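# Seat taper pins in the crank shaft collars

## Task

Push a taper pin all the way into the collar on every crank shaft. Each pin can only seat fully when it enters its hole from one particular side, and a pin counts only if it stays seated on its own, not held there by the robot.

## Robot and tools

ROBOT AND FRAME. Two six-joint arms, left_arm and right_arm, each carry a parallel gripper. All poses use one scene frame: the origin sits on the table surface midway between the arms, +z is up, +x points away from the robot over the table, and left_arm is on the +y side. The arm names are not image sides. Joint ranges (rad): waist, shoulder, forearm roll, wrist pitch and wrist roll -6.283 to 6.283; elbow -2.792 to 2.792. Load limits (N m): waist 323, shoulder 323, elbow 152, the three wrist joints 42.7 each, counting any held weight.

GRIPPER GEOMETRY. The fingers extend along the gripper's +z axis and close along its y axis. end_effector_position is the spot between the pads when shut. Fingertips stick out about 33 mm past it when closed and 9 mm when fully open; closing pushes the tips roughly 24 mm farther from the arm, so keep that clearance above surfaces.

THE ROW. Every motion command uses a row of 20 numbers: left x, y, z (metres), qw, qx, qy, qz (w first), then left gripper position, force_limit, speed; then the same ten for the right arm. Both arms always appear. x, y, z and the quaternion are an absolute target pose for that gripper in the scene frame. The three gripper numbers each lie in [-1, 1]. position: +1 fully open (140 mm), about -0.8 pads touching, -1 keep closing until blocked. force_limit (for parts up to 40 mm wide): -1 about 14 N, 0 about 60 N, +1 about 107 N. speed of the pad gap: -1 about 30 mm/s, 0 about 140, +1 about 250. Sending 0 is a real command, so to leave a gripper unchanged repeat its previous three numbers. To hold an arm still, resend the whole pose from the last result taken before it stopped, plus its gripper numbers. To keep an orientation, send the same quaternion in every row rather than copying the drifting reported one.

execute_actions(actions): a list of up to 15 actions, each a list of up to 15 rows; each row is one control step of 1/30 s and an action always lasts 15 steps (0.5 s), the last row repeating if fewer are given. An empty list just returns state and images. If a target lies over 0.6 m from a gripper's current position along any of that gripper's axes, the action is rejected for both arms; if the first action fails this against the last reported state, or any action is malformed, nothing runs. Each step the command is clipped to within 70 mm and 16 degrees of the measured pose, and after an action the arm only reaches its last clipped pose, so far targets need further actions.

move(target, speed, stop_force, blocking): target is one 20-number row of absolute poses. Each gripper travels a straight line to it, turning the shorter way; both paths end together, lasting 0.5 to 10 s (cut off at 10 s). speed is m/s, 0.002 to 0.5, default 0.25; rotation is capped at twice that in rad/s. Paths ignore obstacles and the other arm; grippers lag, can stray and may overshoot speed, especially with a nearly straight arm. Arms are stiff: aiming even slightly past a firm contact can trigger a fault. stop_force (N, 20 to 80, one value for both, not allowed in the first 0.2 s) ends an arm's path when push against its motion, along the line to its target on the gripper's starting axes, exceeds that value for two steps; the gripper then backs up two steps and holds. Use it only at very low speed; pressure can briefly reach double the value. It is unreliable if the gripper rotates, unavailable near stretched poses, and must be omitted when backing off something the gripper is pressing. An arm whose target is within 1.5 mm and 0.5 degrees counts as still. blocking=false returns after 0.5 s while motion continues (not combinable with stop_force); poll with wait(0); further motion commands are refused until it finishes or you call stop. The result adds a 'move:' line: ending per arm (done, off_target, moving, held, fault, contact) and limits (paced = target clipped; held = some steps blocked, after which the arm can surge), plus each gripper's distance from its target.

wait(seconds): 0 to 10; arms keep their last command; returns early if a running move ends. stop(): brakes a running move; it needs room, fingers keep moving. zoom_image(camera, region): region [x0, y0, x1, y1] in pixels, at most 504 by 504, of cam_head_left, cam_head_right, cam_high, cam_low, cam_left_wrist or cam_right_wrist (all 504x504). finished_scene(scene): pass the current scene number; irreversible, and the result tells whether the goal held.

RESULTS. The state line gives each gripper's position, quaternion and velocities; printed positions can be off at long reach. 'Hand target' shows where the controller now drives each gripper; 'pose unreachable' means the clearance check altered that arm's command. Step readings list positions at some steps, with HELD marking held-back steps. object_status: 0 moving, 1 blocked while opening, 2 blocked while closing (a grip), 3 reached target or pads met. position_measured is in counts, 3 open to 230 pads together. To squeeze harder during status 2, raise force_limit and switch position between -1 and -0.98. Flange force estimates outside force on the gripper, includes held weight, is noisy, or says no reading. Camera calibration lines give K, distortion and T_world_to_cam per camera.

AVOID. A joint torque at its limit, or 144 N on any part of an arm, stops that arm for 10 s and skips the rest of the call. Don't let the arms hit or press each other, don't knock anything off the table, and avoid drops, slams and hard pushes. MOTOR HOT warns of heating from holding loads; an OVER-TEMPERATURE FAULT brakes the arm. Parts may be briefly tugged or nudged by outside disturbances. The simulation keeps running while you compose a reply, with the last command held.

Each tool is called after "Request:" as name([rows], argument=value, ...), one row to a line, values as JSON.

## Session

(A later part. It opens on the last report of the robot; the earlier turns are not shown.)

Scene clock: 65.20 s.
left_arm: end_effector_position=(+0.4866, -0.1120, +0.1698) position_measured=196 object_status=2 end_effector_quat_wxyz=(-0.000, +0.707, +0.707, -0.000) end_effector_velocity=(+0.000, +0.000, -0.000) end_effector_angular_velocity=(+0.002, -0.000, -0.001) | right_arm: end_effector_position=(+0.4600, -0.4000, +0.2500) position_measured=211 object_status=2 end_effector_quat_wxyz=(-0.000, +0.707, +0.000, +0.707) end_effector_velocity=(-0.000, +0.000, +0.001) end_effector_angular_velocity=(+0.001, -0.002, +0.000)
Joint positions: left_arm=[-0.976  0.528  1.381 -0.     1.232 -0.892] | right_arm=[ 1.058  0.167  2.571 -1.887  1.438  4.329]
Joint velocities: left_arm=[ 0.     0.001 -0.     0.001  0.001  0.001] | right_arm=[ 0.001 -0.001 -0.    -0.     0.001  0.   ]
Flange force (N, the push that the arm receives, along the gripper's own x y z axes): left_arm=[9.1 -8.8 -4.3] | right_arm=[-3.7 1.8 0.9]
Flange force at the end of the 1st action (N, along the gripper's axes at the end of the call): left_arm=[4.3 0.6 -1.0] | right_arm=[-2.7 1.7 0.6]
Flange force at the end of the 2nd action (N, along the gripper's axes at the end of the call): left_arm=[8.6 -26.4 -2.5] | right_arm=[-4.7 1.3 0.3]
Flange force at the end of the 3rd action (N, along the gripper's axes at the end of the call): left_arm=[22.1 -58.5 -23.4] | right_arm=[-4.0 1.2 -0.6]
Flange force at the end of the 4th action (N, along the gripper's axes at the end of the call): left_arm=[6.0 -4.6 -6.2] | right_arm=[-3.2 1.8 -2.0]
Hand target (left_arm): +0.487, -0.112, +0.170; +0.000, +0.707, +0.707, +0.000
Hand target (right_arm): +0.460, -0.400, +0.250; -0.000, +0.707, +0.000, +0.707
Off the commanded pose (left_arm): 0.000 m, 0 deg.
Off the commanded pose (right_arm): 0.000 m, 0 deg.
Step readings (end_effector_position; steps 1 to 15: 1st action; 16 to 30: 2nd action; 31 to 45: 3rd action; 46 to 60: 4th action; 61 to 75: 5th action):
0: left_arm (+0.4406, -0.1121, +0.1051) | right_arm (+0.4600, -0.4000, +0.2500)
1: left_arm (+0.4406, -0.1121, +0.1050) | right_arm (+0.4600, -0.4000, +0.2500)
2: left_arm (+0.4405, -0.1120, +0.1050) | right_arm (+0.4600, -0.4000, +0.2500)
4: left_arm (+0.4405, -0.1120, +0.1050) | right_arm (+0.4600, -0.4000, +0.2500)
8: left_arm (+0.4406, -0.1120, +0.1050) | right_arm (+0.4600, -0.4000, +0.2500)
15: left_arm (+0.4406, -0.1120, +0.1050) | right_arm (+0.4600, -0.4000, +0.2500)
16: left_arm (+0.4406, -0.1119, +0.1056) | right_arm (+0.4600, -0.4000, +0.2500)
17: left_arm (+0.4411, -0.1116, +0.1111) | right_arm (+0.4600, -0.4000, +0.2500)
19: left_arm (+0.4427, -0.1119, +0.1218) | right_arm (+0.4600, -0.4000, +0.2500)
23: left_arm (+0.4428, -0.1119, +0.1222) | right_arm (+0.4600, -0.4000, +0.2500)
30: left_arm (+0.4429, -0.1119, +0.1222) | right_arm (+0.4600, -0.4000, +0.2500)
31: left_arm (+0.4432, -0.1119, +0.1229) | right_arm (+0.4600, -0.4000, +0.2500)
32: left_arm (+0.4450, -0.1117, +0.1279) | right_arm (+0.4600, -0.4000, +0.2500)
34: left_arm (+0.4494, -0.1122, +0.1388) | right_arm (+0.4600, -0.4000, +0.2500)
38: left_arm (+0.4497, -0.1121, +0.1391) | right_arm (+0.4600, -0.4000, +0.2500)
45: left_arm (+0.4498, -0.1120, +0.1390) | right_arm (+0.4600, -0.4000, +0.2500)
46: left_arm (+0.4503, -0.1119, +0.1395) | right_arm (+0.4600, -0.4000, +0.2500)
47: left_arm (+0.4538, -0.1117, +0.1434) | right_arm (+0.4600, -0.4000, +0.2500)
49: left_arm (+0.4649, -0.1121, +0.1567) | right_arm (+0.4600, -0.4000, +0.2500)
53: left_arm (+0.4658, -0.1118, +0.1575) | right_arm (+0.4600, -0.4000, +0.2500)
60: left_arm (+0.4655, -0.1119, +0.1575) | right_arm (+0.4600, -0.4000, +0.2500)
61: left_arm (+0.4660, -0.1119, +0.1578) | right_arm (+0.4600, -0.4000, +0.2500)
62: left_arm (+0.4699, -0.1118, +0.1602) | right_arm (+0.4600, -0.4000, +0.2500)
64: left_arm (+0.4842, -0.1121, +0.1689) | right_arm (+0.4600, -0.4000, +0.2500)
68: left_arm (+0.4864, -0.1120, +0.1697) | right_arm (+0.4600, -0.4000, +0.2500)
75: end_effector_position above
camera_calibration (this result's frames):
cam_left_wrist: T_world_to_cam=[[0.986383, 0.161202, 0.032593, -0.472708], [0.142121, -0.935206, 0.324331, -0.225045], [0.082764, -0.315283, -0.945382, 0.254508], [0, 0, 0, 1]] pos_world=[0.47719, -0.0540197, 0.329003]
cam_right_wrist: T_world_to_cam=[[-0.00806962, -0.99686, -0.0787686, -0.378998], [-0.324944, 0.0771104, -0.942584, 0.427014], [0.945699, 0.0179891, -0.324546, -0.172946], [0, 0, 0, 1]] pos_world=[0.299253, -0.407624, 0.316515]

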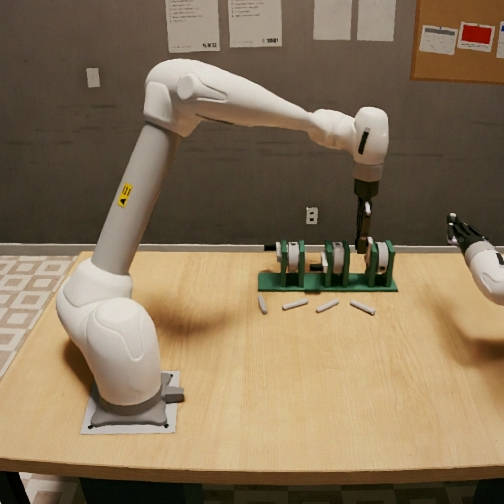

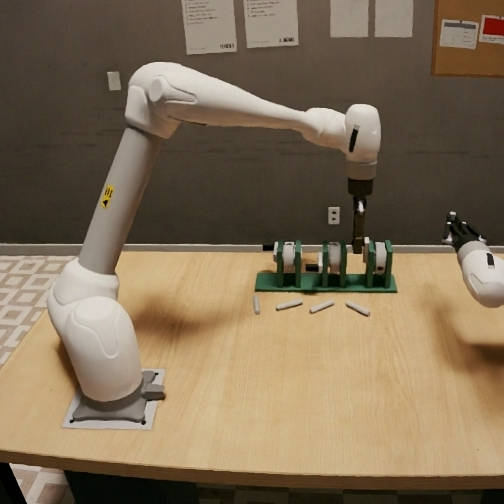

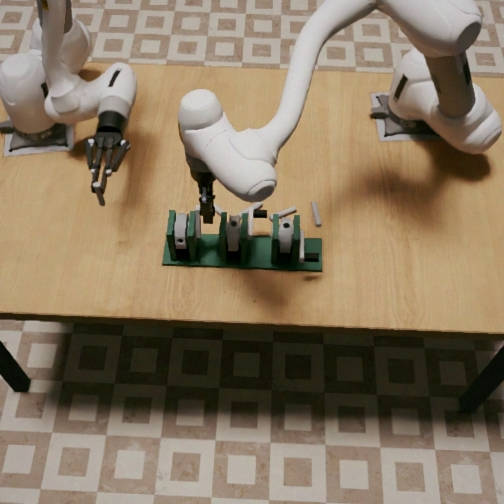

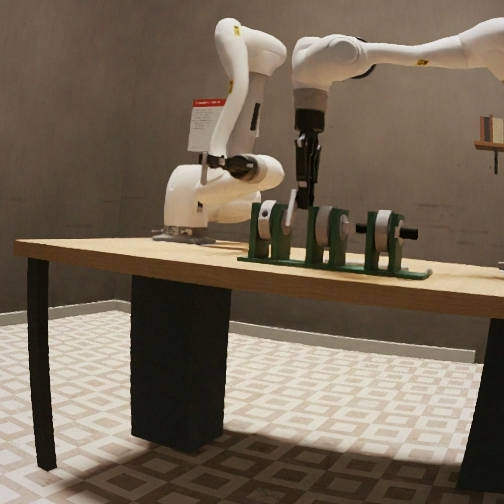

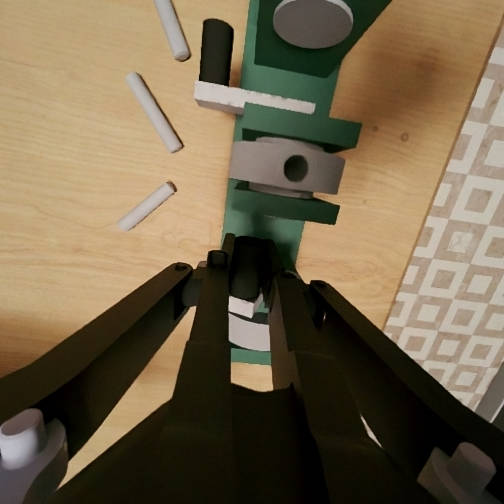

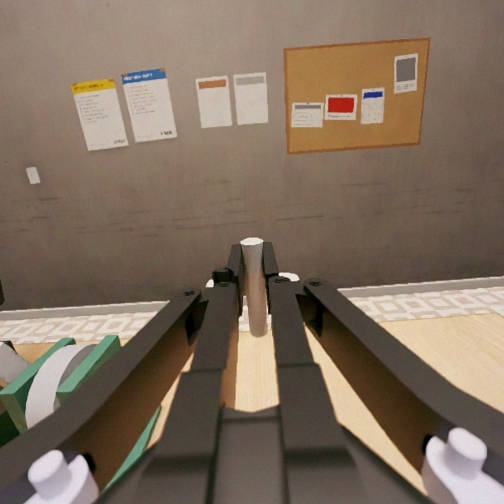

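Request:
execute_actions([
  [[0.5104,-0.112,0.174,0,0.7071,0.7071,0,-1,-0.6,-0.5,0.46,-0.4,0.25,0,0.7071,0,0.7071,-1,0.5,-0.5]],
  [[0.5343,-0.112,0.1698,0,0.7071,0.7071,0,-1,-0.6,-0.5,0.46,-0.4,0.25,0,0.7071,0,0.7071,-1,0.5,-0.5]],
  [[0.5554,-0.112,0.1576,0,0.7071,0.7071,0,-1,-0.6,-0.5,0.46,-0.4,0.25,0,0.7071,0,0.7071,-1,0.5,-0.5]],
  [[0.571,-0.112,0.139,0,0.7071,0.7071,0,-1,-0.6,-0.5,0.46,-0.4,0.25,0,0.7071,0,0.7071,-1,0.5,-0.5]],
  [[0.578,-0.112,0.122,0,0.7071,0.7071,0,-1,-0.6,-0.5,0.46,-0.4,0.25,0,0.7071,0,0.7071,-1,0.5,-0.5]],
  [[0.5804,-0.112,0.104,0,0.7071,0.7071,0,-1,-0.6,-0.5,0.46,-0.4,0.25,0,0.7071,0,0.7071,-1,0.5,-0.5]],
  [[0.5804,-0.112,0.104,0,0.7071,0.7071,0,-0.3,-0.6,-0.5,0.46,-0.4,0.25,0,0.7071,0,0.7071,-1,0.5,-0.5]],
  [[0.5804,-0.112,0.19,0,0.7071,0.7071,0,-0.3,-0.6,-0.5,0.46,-0.4,0.25,0,0.7071,0,0.7071,-1,0.5,-0.5]],
])

Request:
move(target=[0.37,0.209,0.19,0,0.998,0.065,0,-0.3,0.5,-0.5,0.4812,-0.1855,0.235,0,0.7071,0,0.7071,-1,0.5,-0.5], speed=0.35)

Request:
move(target=[0.37,0.209,0.07,0,0.998,0.065,0,-0.3,0.5,-0.5,0.4812,-0.1855,0.221,0,0.7071,0,0.7071,-1,0.5,-0.5])

Request:
zoom_image(camera="cam_right_wrist", region=[220,300,300,380])

Request:
zoom_image(camera="cam_left_wrist", region=[180,170,320,310])

Scene clock: 70.77 s.
left_arm: end_effector_position=(+0.5803, -0.1119, +0.1900) position_measured=167 object_status=3 end_effector_quat_wxyz=(-0.000, +0.707, +0.707, -0.000) end_effector_velocity=(-0.000, -0.001, +0.001) end_effector_angular_velocity=(-0.002, -0.000, -0.001) | right_arm: end_effector_position=(+0.4600, -0.4000, +0.2500) position_measured=211 object_status=2 end_effector_quat_wxyz=(-0.000, +0.707, -0.000, +0.707) end_effector_velocity=(+0.000, -0.000, -0.001) end_effector_angular_velocity=(-0.001, +0.002, -0.000)
Joint positions: left_arm=[-0.895  0.622  1.19  -0.     1.329 -0.811] | right_arm=[ 1.058  0.167  2.571 -1.887  1.438  4.329]
Joint velocities: left_arm=[-0.    -0.    -0.001 -0.001 -0.     0.   ] | right_arm=[-0.001  0.001  0.     0.    -0.002  0.   ]
Flange force (N, the push that the arm receives, along the gripper's own x y z axes): left_arm=[4.8 -5.4 0.0] | right_arm=[-5.1 -0.7 -2.6]
Flange force at the end of the 4th action (N, along the gripper's axes at the end of the call): left_arm=[6.8 7.6 -4.5] | right_arm=[-3.8 -0.2 -3.2]
Flange force at the end of the 5th action (N, along the gripper's axes at the end of the call): left_arm=[6.4 9.2 -2.6] | right_arm=[-5.5 0.8 -1.2]
Flange force at the end of the 6th action (N, along the gripper's axes at the end of the call): left_arm=[3.3 8.5 1.6] | right_arm=[-5.3 -0.2 -2.9]
Flange force at the end of the 7th action (N, along the gripper's axes at the end of the call): left_arm=[3.0 -4.4 -1.2] | right_arm=[-2.2 1.1 -2.7]
Hand target (left_arm): +0.580, -0.112, +0.190; -0.000, +0.707, +0.707, -0.000
Hand target (right_arm): +0.460, -0.400, +0.250; -0.000, +0.707, -0.000, +0.707
Off the commanded pose (left_arm): 0.000 m, 0 deg.
Off the commanded pose (right_arm): 0.000 m, 0 deg.
Step readings (end_effector_position; steps 1 to 15: 1st action; 16 to 30: 2nd action; 31 to 45: 3rd action; 46 to 60: 4th action; 61 to 75: 5th action; 76 to 90: 6th action; 91 to 105: 7th action; 106 to 120: 8th action):
0: left_arm (+0.4866, -0.1120, +0.1698) | right_arm (+0.4600, -0.4000, +0.2500)
1: left_arm (+0.4872, -0.1120, +0.1699) | right_arm (+0.4600, -0.4000, +0.2500)
2: left_arm (+0.4922, -0.1118, +0.1710) | right_arm (+0.4600, -0.4000, +0.2500)
4: left_arm (+0.5080, -0.1118, +0.1740) | right_arm (+0.4600, -0.4000, +0.2500)
8: left_arm (+0.5104, -0.1119, +0.1740) | right_arm (+0.4600, -0.4000, +0.2500)
15: left_arm (+0.5105, -0.1119, +0.1740) | right_arm (+0.4600, -0.4000, +0.2500)
16: left_arm (+0.5111, -0.1119, +0.1739) | right_arm (+0.4600, -0.4000, +0.2500)
17: left_arm (+0.5164, -0.1119, +0.1733) | right_arm (+0.4600, -0.4000, +0.2500)
19: left_arm (+0.5320, -0.1118, +0.1704) | right_arm (+0.4600, -0.4000, +0.2500)
23: left_arm (+0.5342, -0.1120, +0.1698) | right_arm (+0.4600, -0.4000, +0.2500)
30: left_arm (+0.5343, -0.1120, +0.1698) | right_arm (+0.4600, -0.4000, +0.2500)
31: left_arm (+0.5348, -0.1120, +0.1695) | right_arm (+0.4600, -0.4000, +0.2500)
32: left_arm (+0.5393, -0.1120, +0.1673) | right_arm (+0.4600, -0.4000, +0.2500)
34: left_arm (+0.5531, -0.1118, +0.1590) | right_arm (+0.4600, -0.4000, +0.2500)
38: left_arm (+0.5553, -0.1120, +0.1575) | right_arm (+0.4600, -0.4000, +0.2500)
45: left_arm (+0.5554, -0.1120, +0.1576) | right_arm (+0.4600, -0.4000, +0.2500)
46: left_arm (+0.5558, -0.1120, +0.1571) | right_arm (+0.4600, -0.4000, +0.2500)
47: left_arm (+0.5595, -0.1122, +0.1534) | right_arm (+0.4600, -0.4000, +0.2500)
49: left_arm (+0.5695, -0.1118, +0.1406) | right_arm (+0.4600, -0.4000, +0.2500)
53: left_arm (+0.5709, -0.1120, +0.1389) | right_arm (+0.4600, -0.4000, +0.2500)
60: left_arm (+0.5710, -0.1120, +0.1390) | right_arm (+0.4600, -0.4000, +0.2500)
61: left_arm (+0.5714, -0.1120, +0.1383) | right_arm (+0.4600, -0.4000, +0.2500)
62: left_arm (+0.5737, -0.1122, +0.1336) | right_arm (+0.4600, -0.4000, +0.2500)
64: left_arm (+0.5776, -0.1119, +0.1224) | right_arm (+0.4600, -0.4000, +0.2500)
68: left_arm (+0.5779, -0.1119, +0.1220) | right_arm (+0.4600, -0.4000, +0.2500)
75: left_arm (+0.5780, -0.1120, +0.1220) | right_arm (+0.4600, -0.4000, +0.2500)
76: left_arm (+0.5782, -0.1120, +0.1211) | right_arm (+0.4600, -0.4000, +0.2500)
77: left_arm (+0.5793, -0.1123, +0.1152) | right_arm (+0.4600, -0.4000, +0.2500)
79: left_arm (+0.5801, -0.1118, +0.1041) | right_arm (+0.4600, -0.4000, +0.2500)
83: left_arm (+0.5803, -0.1120, +0.1039) | right_arm (+0.4600, -0.4000, +0.2500)
90: left_arm (+0.5804, -0.1120, +0.1039) | right_arm (+0.4600, -0.4000, +0.2500)
91: left_arm (+0.5804, -0.1120, +0.1039) | right_arm (+0.4600, -0.4000, +0.2500)
92: left_arm (+0.5804, -0.1120, +0.1039) | right_arm (+0.4600, -0.4000, +0.2500)
94: left_arm (+0.5804, -0.1120, +0.1040) | right_arm (+0.4600, -0.4000, +0.2500)
98: left_arm (+0.5804, -0.1120, +0.1040) | right_arm (+0.4600, -0.4000, +0.2500)
105: left_arm (+0.5804, -0.1120, +0.1040) | right_arm (+0.4600, -0.4000, +0.2500)
106: left_arm (+0.5803, -0.1120, +0.1049) | right_arm (+0.4600, -0.4000, +0.2500)
107: left_arm (+0.5800, -0.1117, +0.1120) | right_arm (+0.4600, -0.4000, +0.2500)
109: left_arm (+0.5802, -0.1119, +0.1541) | right_arm (+0.4600, -0.4000, +0.2500)
113: left_arm (+0.5803, -0.1119, +0.1901) | right_arm (+0.4600, -0.4000, +0.2500)
120: end_effector_position above
camera_calibration (this result's frames):
cam_left_wrist: T_world_to_cam=[[0.986404, 0.161093, 0.0324862, -0.565828], [0.142053, -0.935221, 0.324319, -0.244788], [0.0826273, -0.315295, -0.94539, 0.26592], [0, 0, 0, 1]] pos_world=[0.570936, -0.0539368, 0.349169]
cam_right_wrist: T_world_to_cam=[[-0.00807597, -0.99686, -0.0787693, -0.378997], [-0.324938, 0.0771132, -0.942586, 0.427015], [0.945701, 0.0179829, -0.324541, -0.17295], [0, 0, 0, 1]] pos_world=[0.299252, -0.407625, 0.316516]

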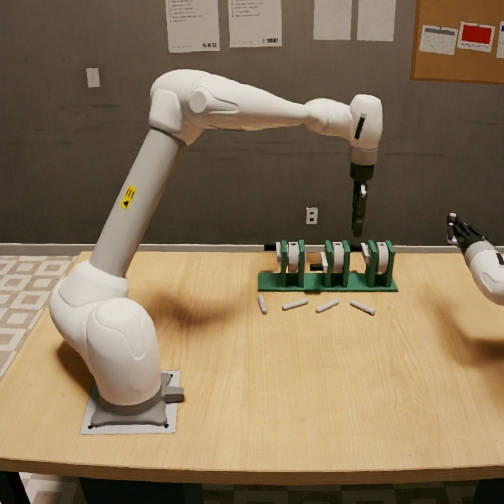

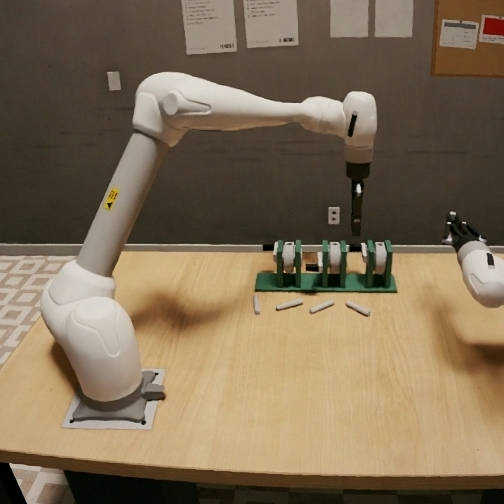

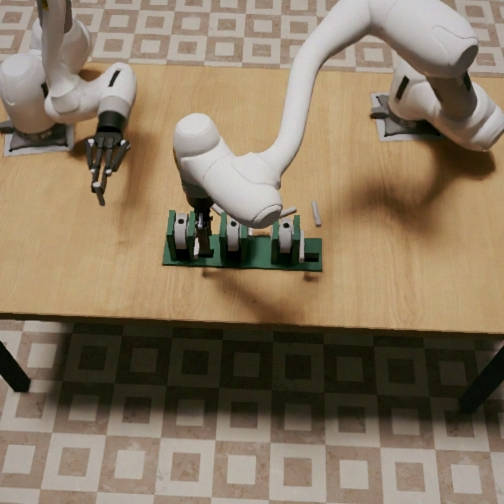

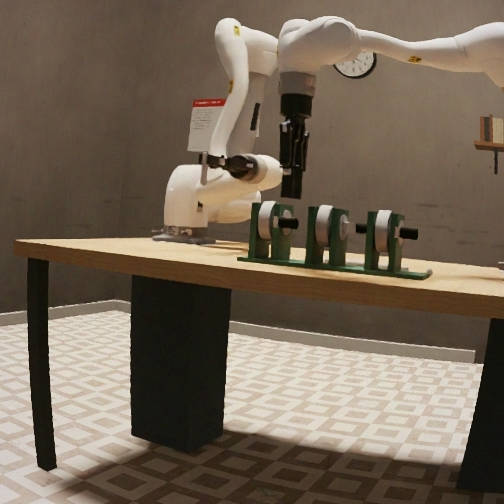

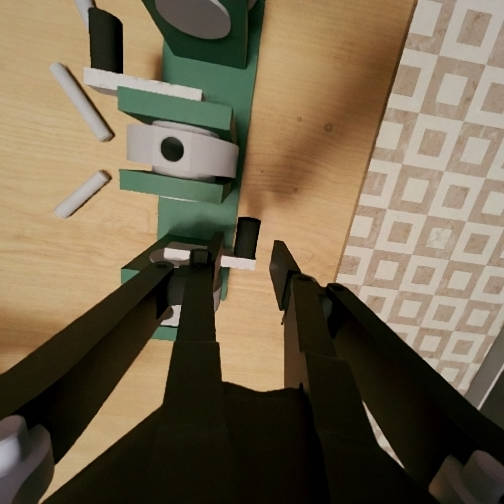

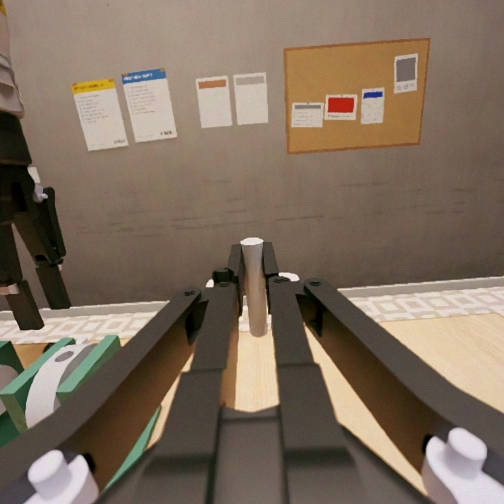

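Scene clock: 73.23 s.
left_arm: end_effector_position=(+0.3704, +0.2092, +0.1897) position_measured=167 object_status=3 end_effector_quat_wxyz=(-0.000, +0.998, +0.065, +0.000) end_effector_velocity=(-0.000, -0.000, +0.000) end_effector_angular_velocity=(-0.001, +0.001, -0.001) | right_arm: end_effector_position=(+0.4810, -0.1854, +0.2350) position_measured=211 object_status=2 end_effector_quat_wxyz=(-0.000, +0.707, +0.000, +0.707) end_effector_velocity=(-0.000, +0.000, -0.000) end_effector_angular_velocity=(-0.001, -0.001, +0.000)
Joint positions: left_arm=[-0.766  0.057  1.976  0.001  1.108  0.758] | right_arm=[ 1.156  0.425  2.188 -1.783  1.448  4.196]
Joint velocities: left_arm=[ 0.    -0.     0.    -0.002  0.     0.002] | right_arm=[ 0.001  0.001 -0.    -0.     0.001  0.   ]
Flange force (N, the push that the arm receives, along the gripper's own x y z axes): left_arm=[-3.4 -1.1 0.3] | right_arm=[-2.4 1.6 -0.6]
Hand target (left_arm): +0.370, +0.209, +0.190; -0.000, +0.998, +0.065, +0.000
Hand target (right_arm): +0.481, -0.185, +0.235; -0.000, +0.707, +0.000, +0.707
Off the commanded pose (left_arm): 0.001 m, 0 deg.
Off the commanded pose (right_arm): 0.000 m, 0 deg.
move: done
camera_calibration (this result's frames):
cam_left_wrist: T_world_to_cam=[[0.287996, -0.95708, 0.0324901, 0.0820567], [-0.908952, -0.262519, 0.323869, 0.334086], [-0.301439, -0.122805, -0.945544, 0.486295], [0, 0, 0, 1]] pos_world=[0.426624, 0.225958, 0.348947]
cam_right_wrist: T_world_to_cam=[[-0.00783393, -0.996867, -0.078709, -0.166195], [-0.324972, 0.076977, -0.942586, 0.403112], [0.945691, 0.018194, -0.324556, -0.201473], [0, 0, 0, 1]] pos_world=[0.320229, -0.193039, 0.301497]

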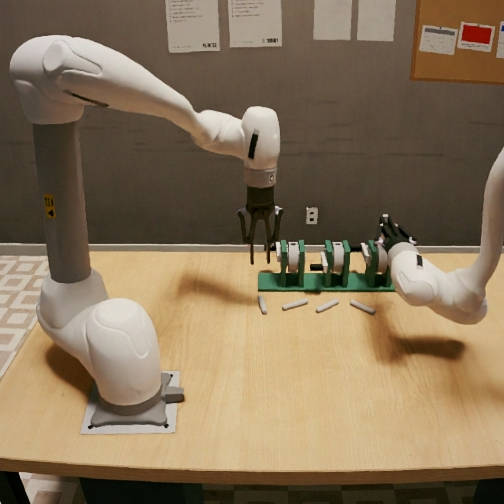

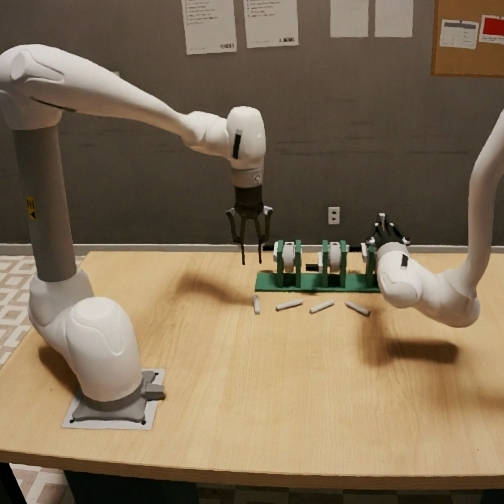

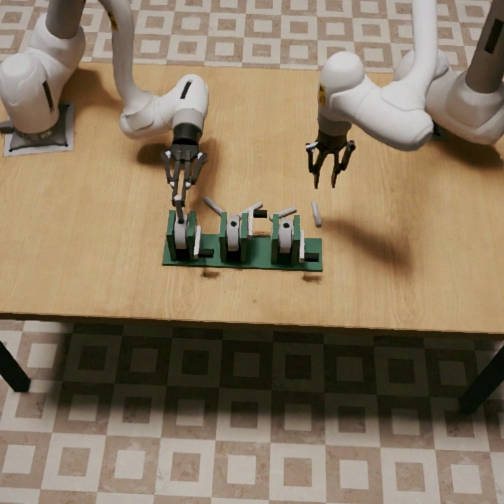

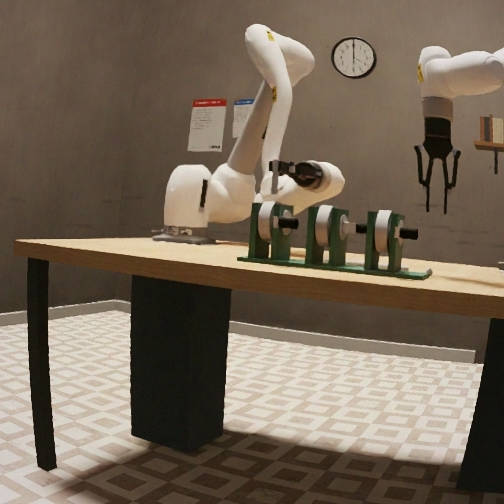

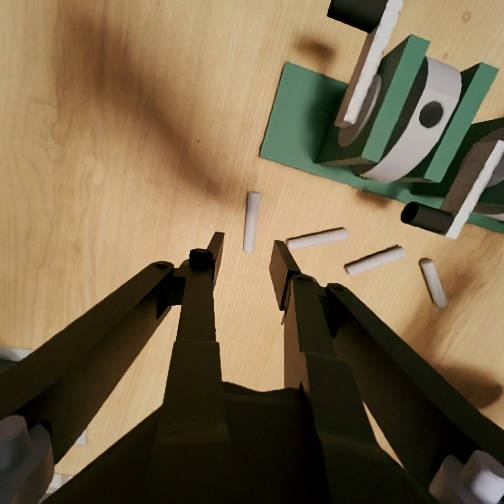

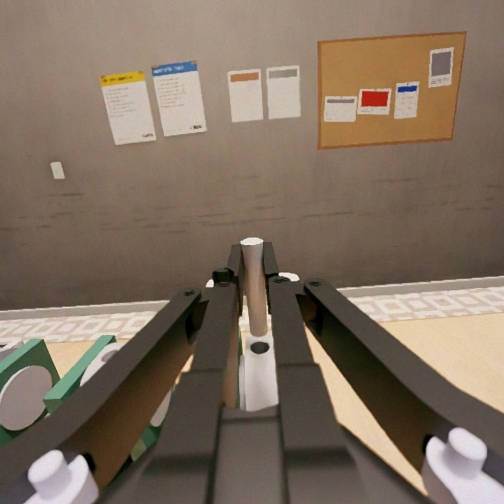

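Scene clock: 74.10 s.
left_arm: end_effector_position=(+0.3701, +0.2089, +0.0700) position_measured=167 object_status=3 end_effector_quat_wxyz=(+0.000, +0.998, +0.065, +0.000) end_effector_velocity=(+0.000, -0.000, +0.000) end_effector_angular_velocity=(+0.001, -0.000, -0.001) | right_arm: end_effector_position=(+0.4812, -0.1855, +0.2210) position_measured=211 object_status=2 end_effector_quat_wxyz=(+0.000, +0.707, -0.000, +0.707) end_effector_velocity=(-0.001, +0.000, +0.000) end_effector_angular_velocity=(+0.000, -0.000, +0.001)
Joint positions: left_arm=[-0.767  0.176  2.096  0.     0.87   0.758] | right_arm=[ 1.155  0.449  2.191 -1.786  1.454  4.223]
Joint velocities: left_arm=[-0.     0.    -0.     0.001  0.     0.   ] | right_arm=[ 0.001 -0.     0.     0.     0.001  0.   ]
Flange force (N, the push that the arm receives, along the gripper's own x y z axes): left_arm=[-2.6 1.9 -0.8] | right_arm=[-4.0 1.8 0.3]
Hand target (left_arm): +0.370, +0.209, +0.070; -0.000, +0.998, +0.065, +0.000
Hand target (right_arm): +0.481, -0.186, +0.221; +0.000, +0.707, -0.000, +0.707
Off the commanded pose (left_arm): 0.000 m, 0 deg.
Off the commanded pose (right_arm): 0.000 m, 0 deg.
move: done
camera_calibration (this result's frames):
cam_left_wrist: T_world_to_cam=[[0.288038, -0.957061, 0.0326811, 0.0857513], [-0.908865, -0.262463, 0.324157, 0.372473], [-0.301661, -0.123072, -0.945439, 0.373171], [0, 0, 0, 1]] pos_world=[0.426399, 0.225757, 0.229268]
cam_right_wrist: T_world_to_cam=[[-0.00812235, -0.99686, -0.0787687, -0.167277], [-0.324913, 0.0771281, -0.942594, 0.390051], [0.945709, 0.0179369, -0.32452, -0.206271], [0, 0, 0, 1]] pos_world=[0.320447, -0.193136, 0.287545]

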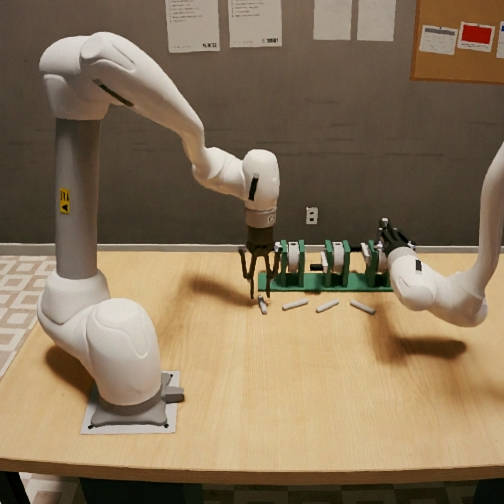

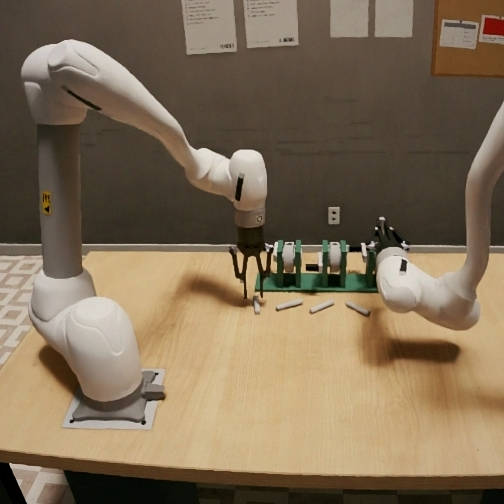

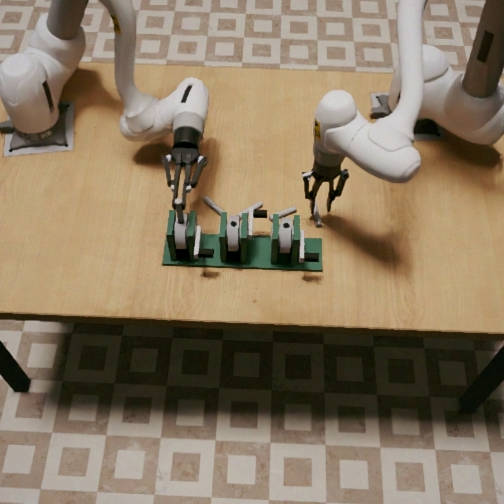

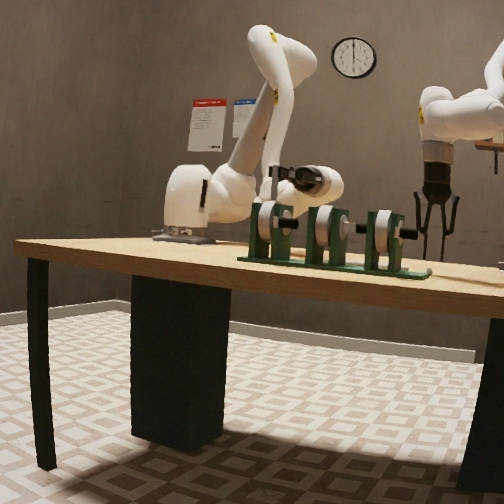

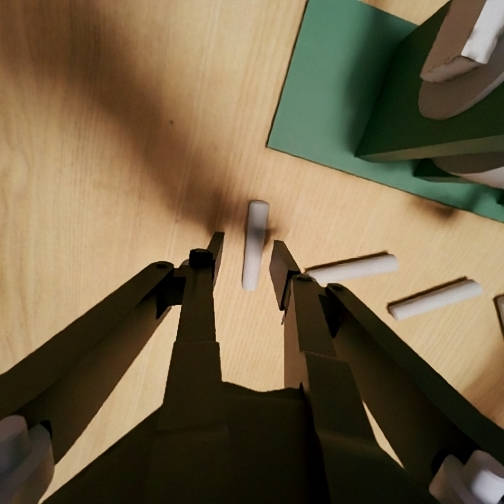

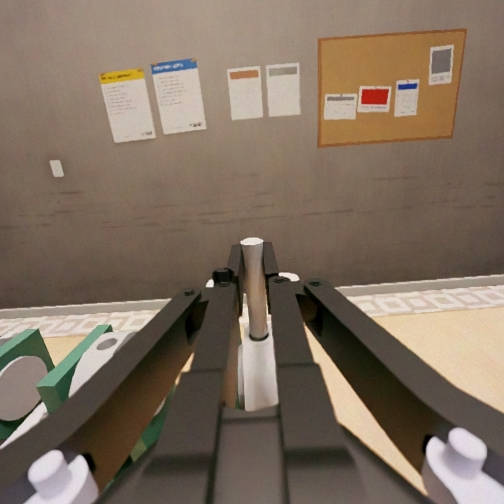

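Region (220, 300, 300, 380) of cam_right_wrist's 504x504 image, scaled by 6.300, with more detail than that image has.

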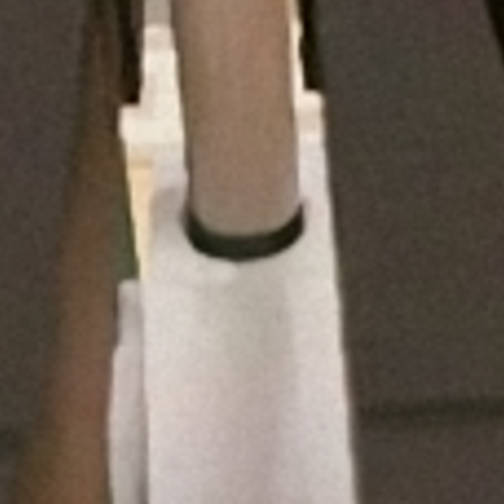

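Region (180, 170, 320, 310) of cam_left_wrist's 504x504 image, scaled by 3.600, with more detail than that image has.

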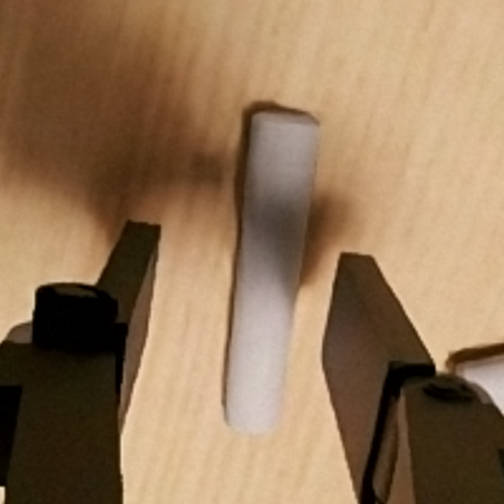

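Request:
move(target=[0.39,0.2065,0.036,0,0.9962,0.087,0,-0.3,0.5,-0.5,0.4815,-0.1853,0.175,0,0.7071,0,0.7071,-1,0.5,-0.5], speed=0.012, stop_force=20)

Scene clock: 78.57 s.
left_arm: end_effector_position=(+0.3901, +0.2065, +0.0360) position_measured=167 object_status=3 end_effector_quat_wxyz=(-0.000, +0.996, +0.087, +0.000) end_effector_velocity=(-0.000, +0.001, -0.000) end_effector_angular_velocity=(+0.001, -0.000, -0.001) | right_arm: end_effector_position=(+0.4815, -0.1854, +0.1751) position_measured=211 object_status=2 end_effector_quat_wxyz=(+0.000, +0.707, -0.000, +0.707) end_effector_velocity=(-0.001, +0.000, +0.001) end_effector_angular_velocity=(+0.001, -0.001, +0.001)
Joint positions: left_arm=[-0.747  0.243  2.09   0.     0.809  0.733] | right_arm=[ 1.155  0.531  2.198 -1.796  1.473  4.311]
Joint velocities: left_arm=[-0.    -0.     0.001  0.001  0.    -0.   ] | right_arm=[ 0.001 -0.001  0.    -0.     0.001  0.   ]
Flange force (N, the push that the arm receives, along the gripper's own x y z axes): left_arm=[-3.7 -1.6 -1.4] | right_arm=[2.1 0.9 7.7]
Hand target (left_arm): +0.390, +0.206, +0.036; -0.000, +0.996, +0.087, +0.000
Hand target (right_arm): +0.481, -0.185, +0.175; +0.000, +0.707, -0.000, +0.707
Off the commanded pose (left_arm): 0.000 m, 0 deg.
Off the commanded pose (right_arm): 0.000 m, 0 deg.
move: done
camera_calibration (this result's frames):
cam_left_wrist: T_world_to_cam=[[0.32979, -0.943491, 0.0326042, 0.0597233], [-0.896436, -0.302138, 0.324215, 0.404306], [-0.296043, -0.13615, -0.945421, 0.347212], [0, 0, 0, 1]] pos_world=[0.445528, 0.225778, 0.195232]
cam_right_wrist: T_world_to_cam=[[-0.00824034, -0.996861, -0.07874, -0.170694], [-0.324856, 0.0771403, -0.942612, 0.346812], [0.945728, 0.0178117, -0.324472, -0.221508], [0, 0, 0, 1]] pos_world=[0.320744, -0.192966, 0.241596]

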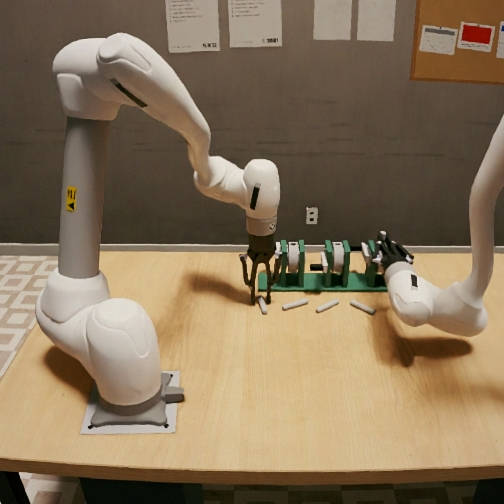

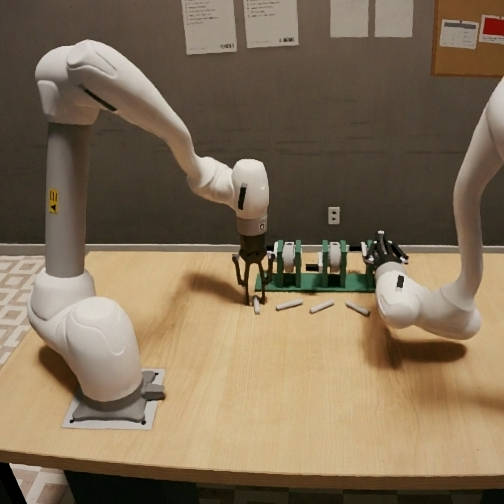

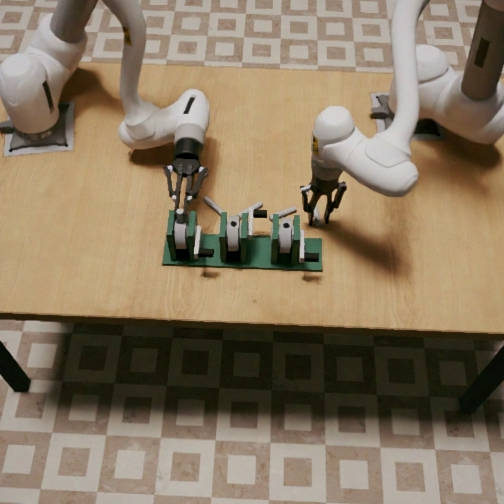

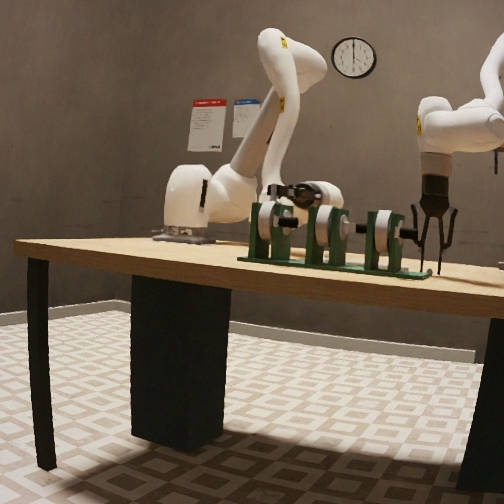

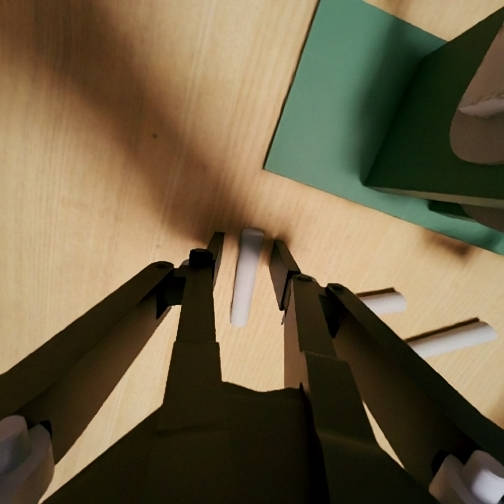

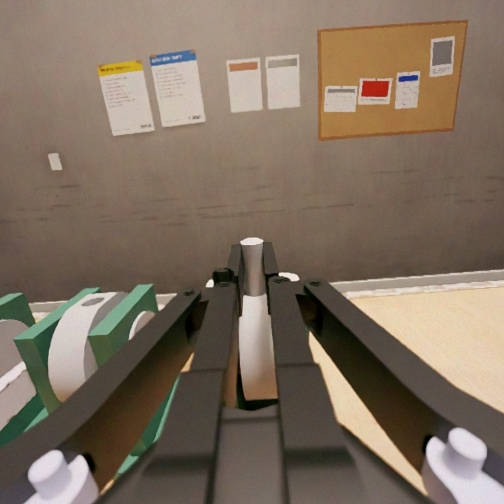

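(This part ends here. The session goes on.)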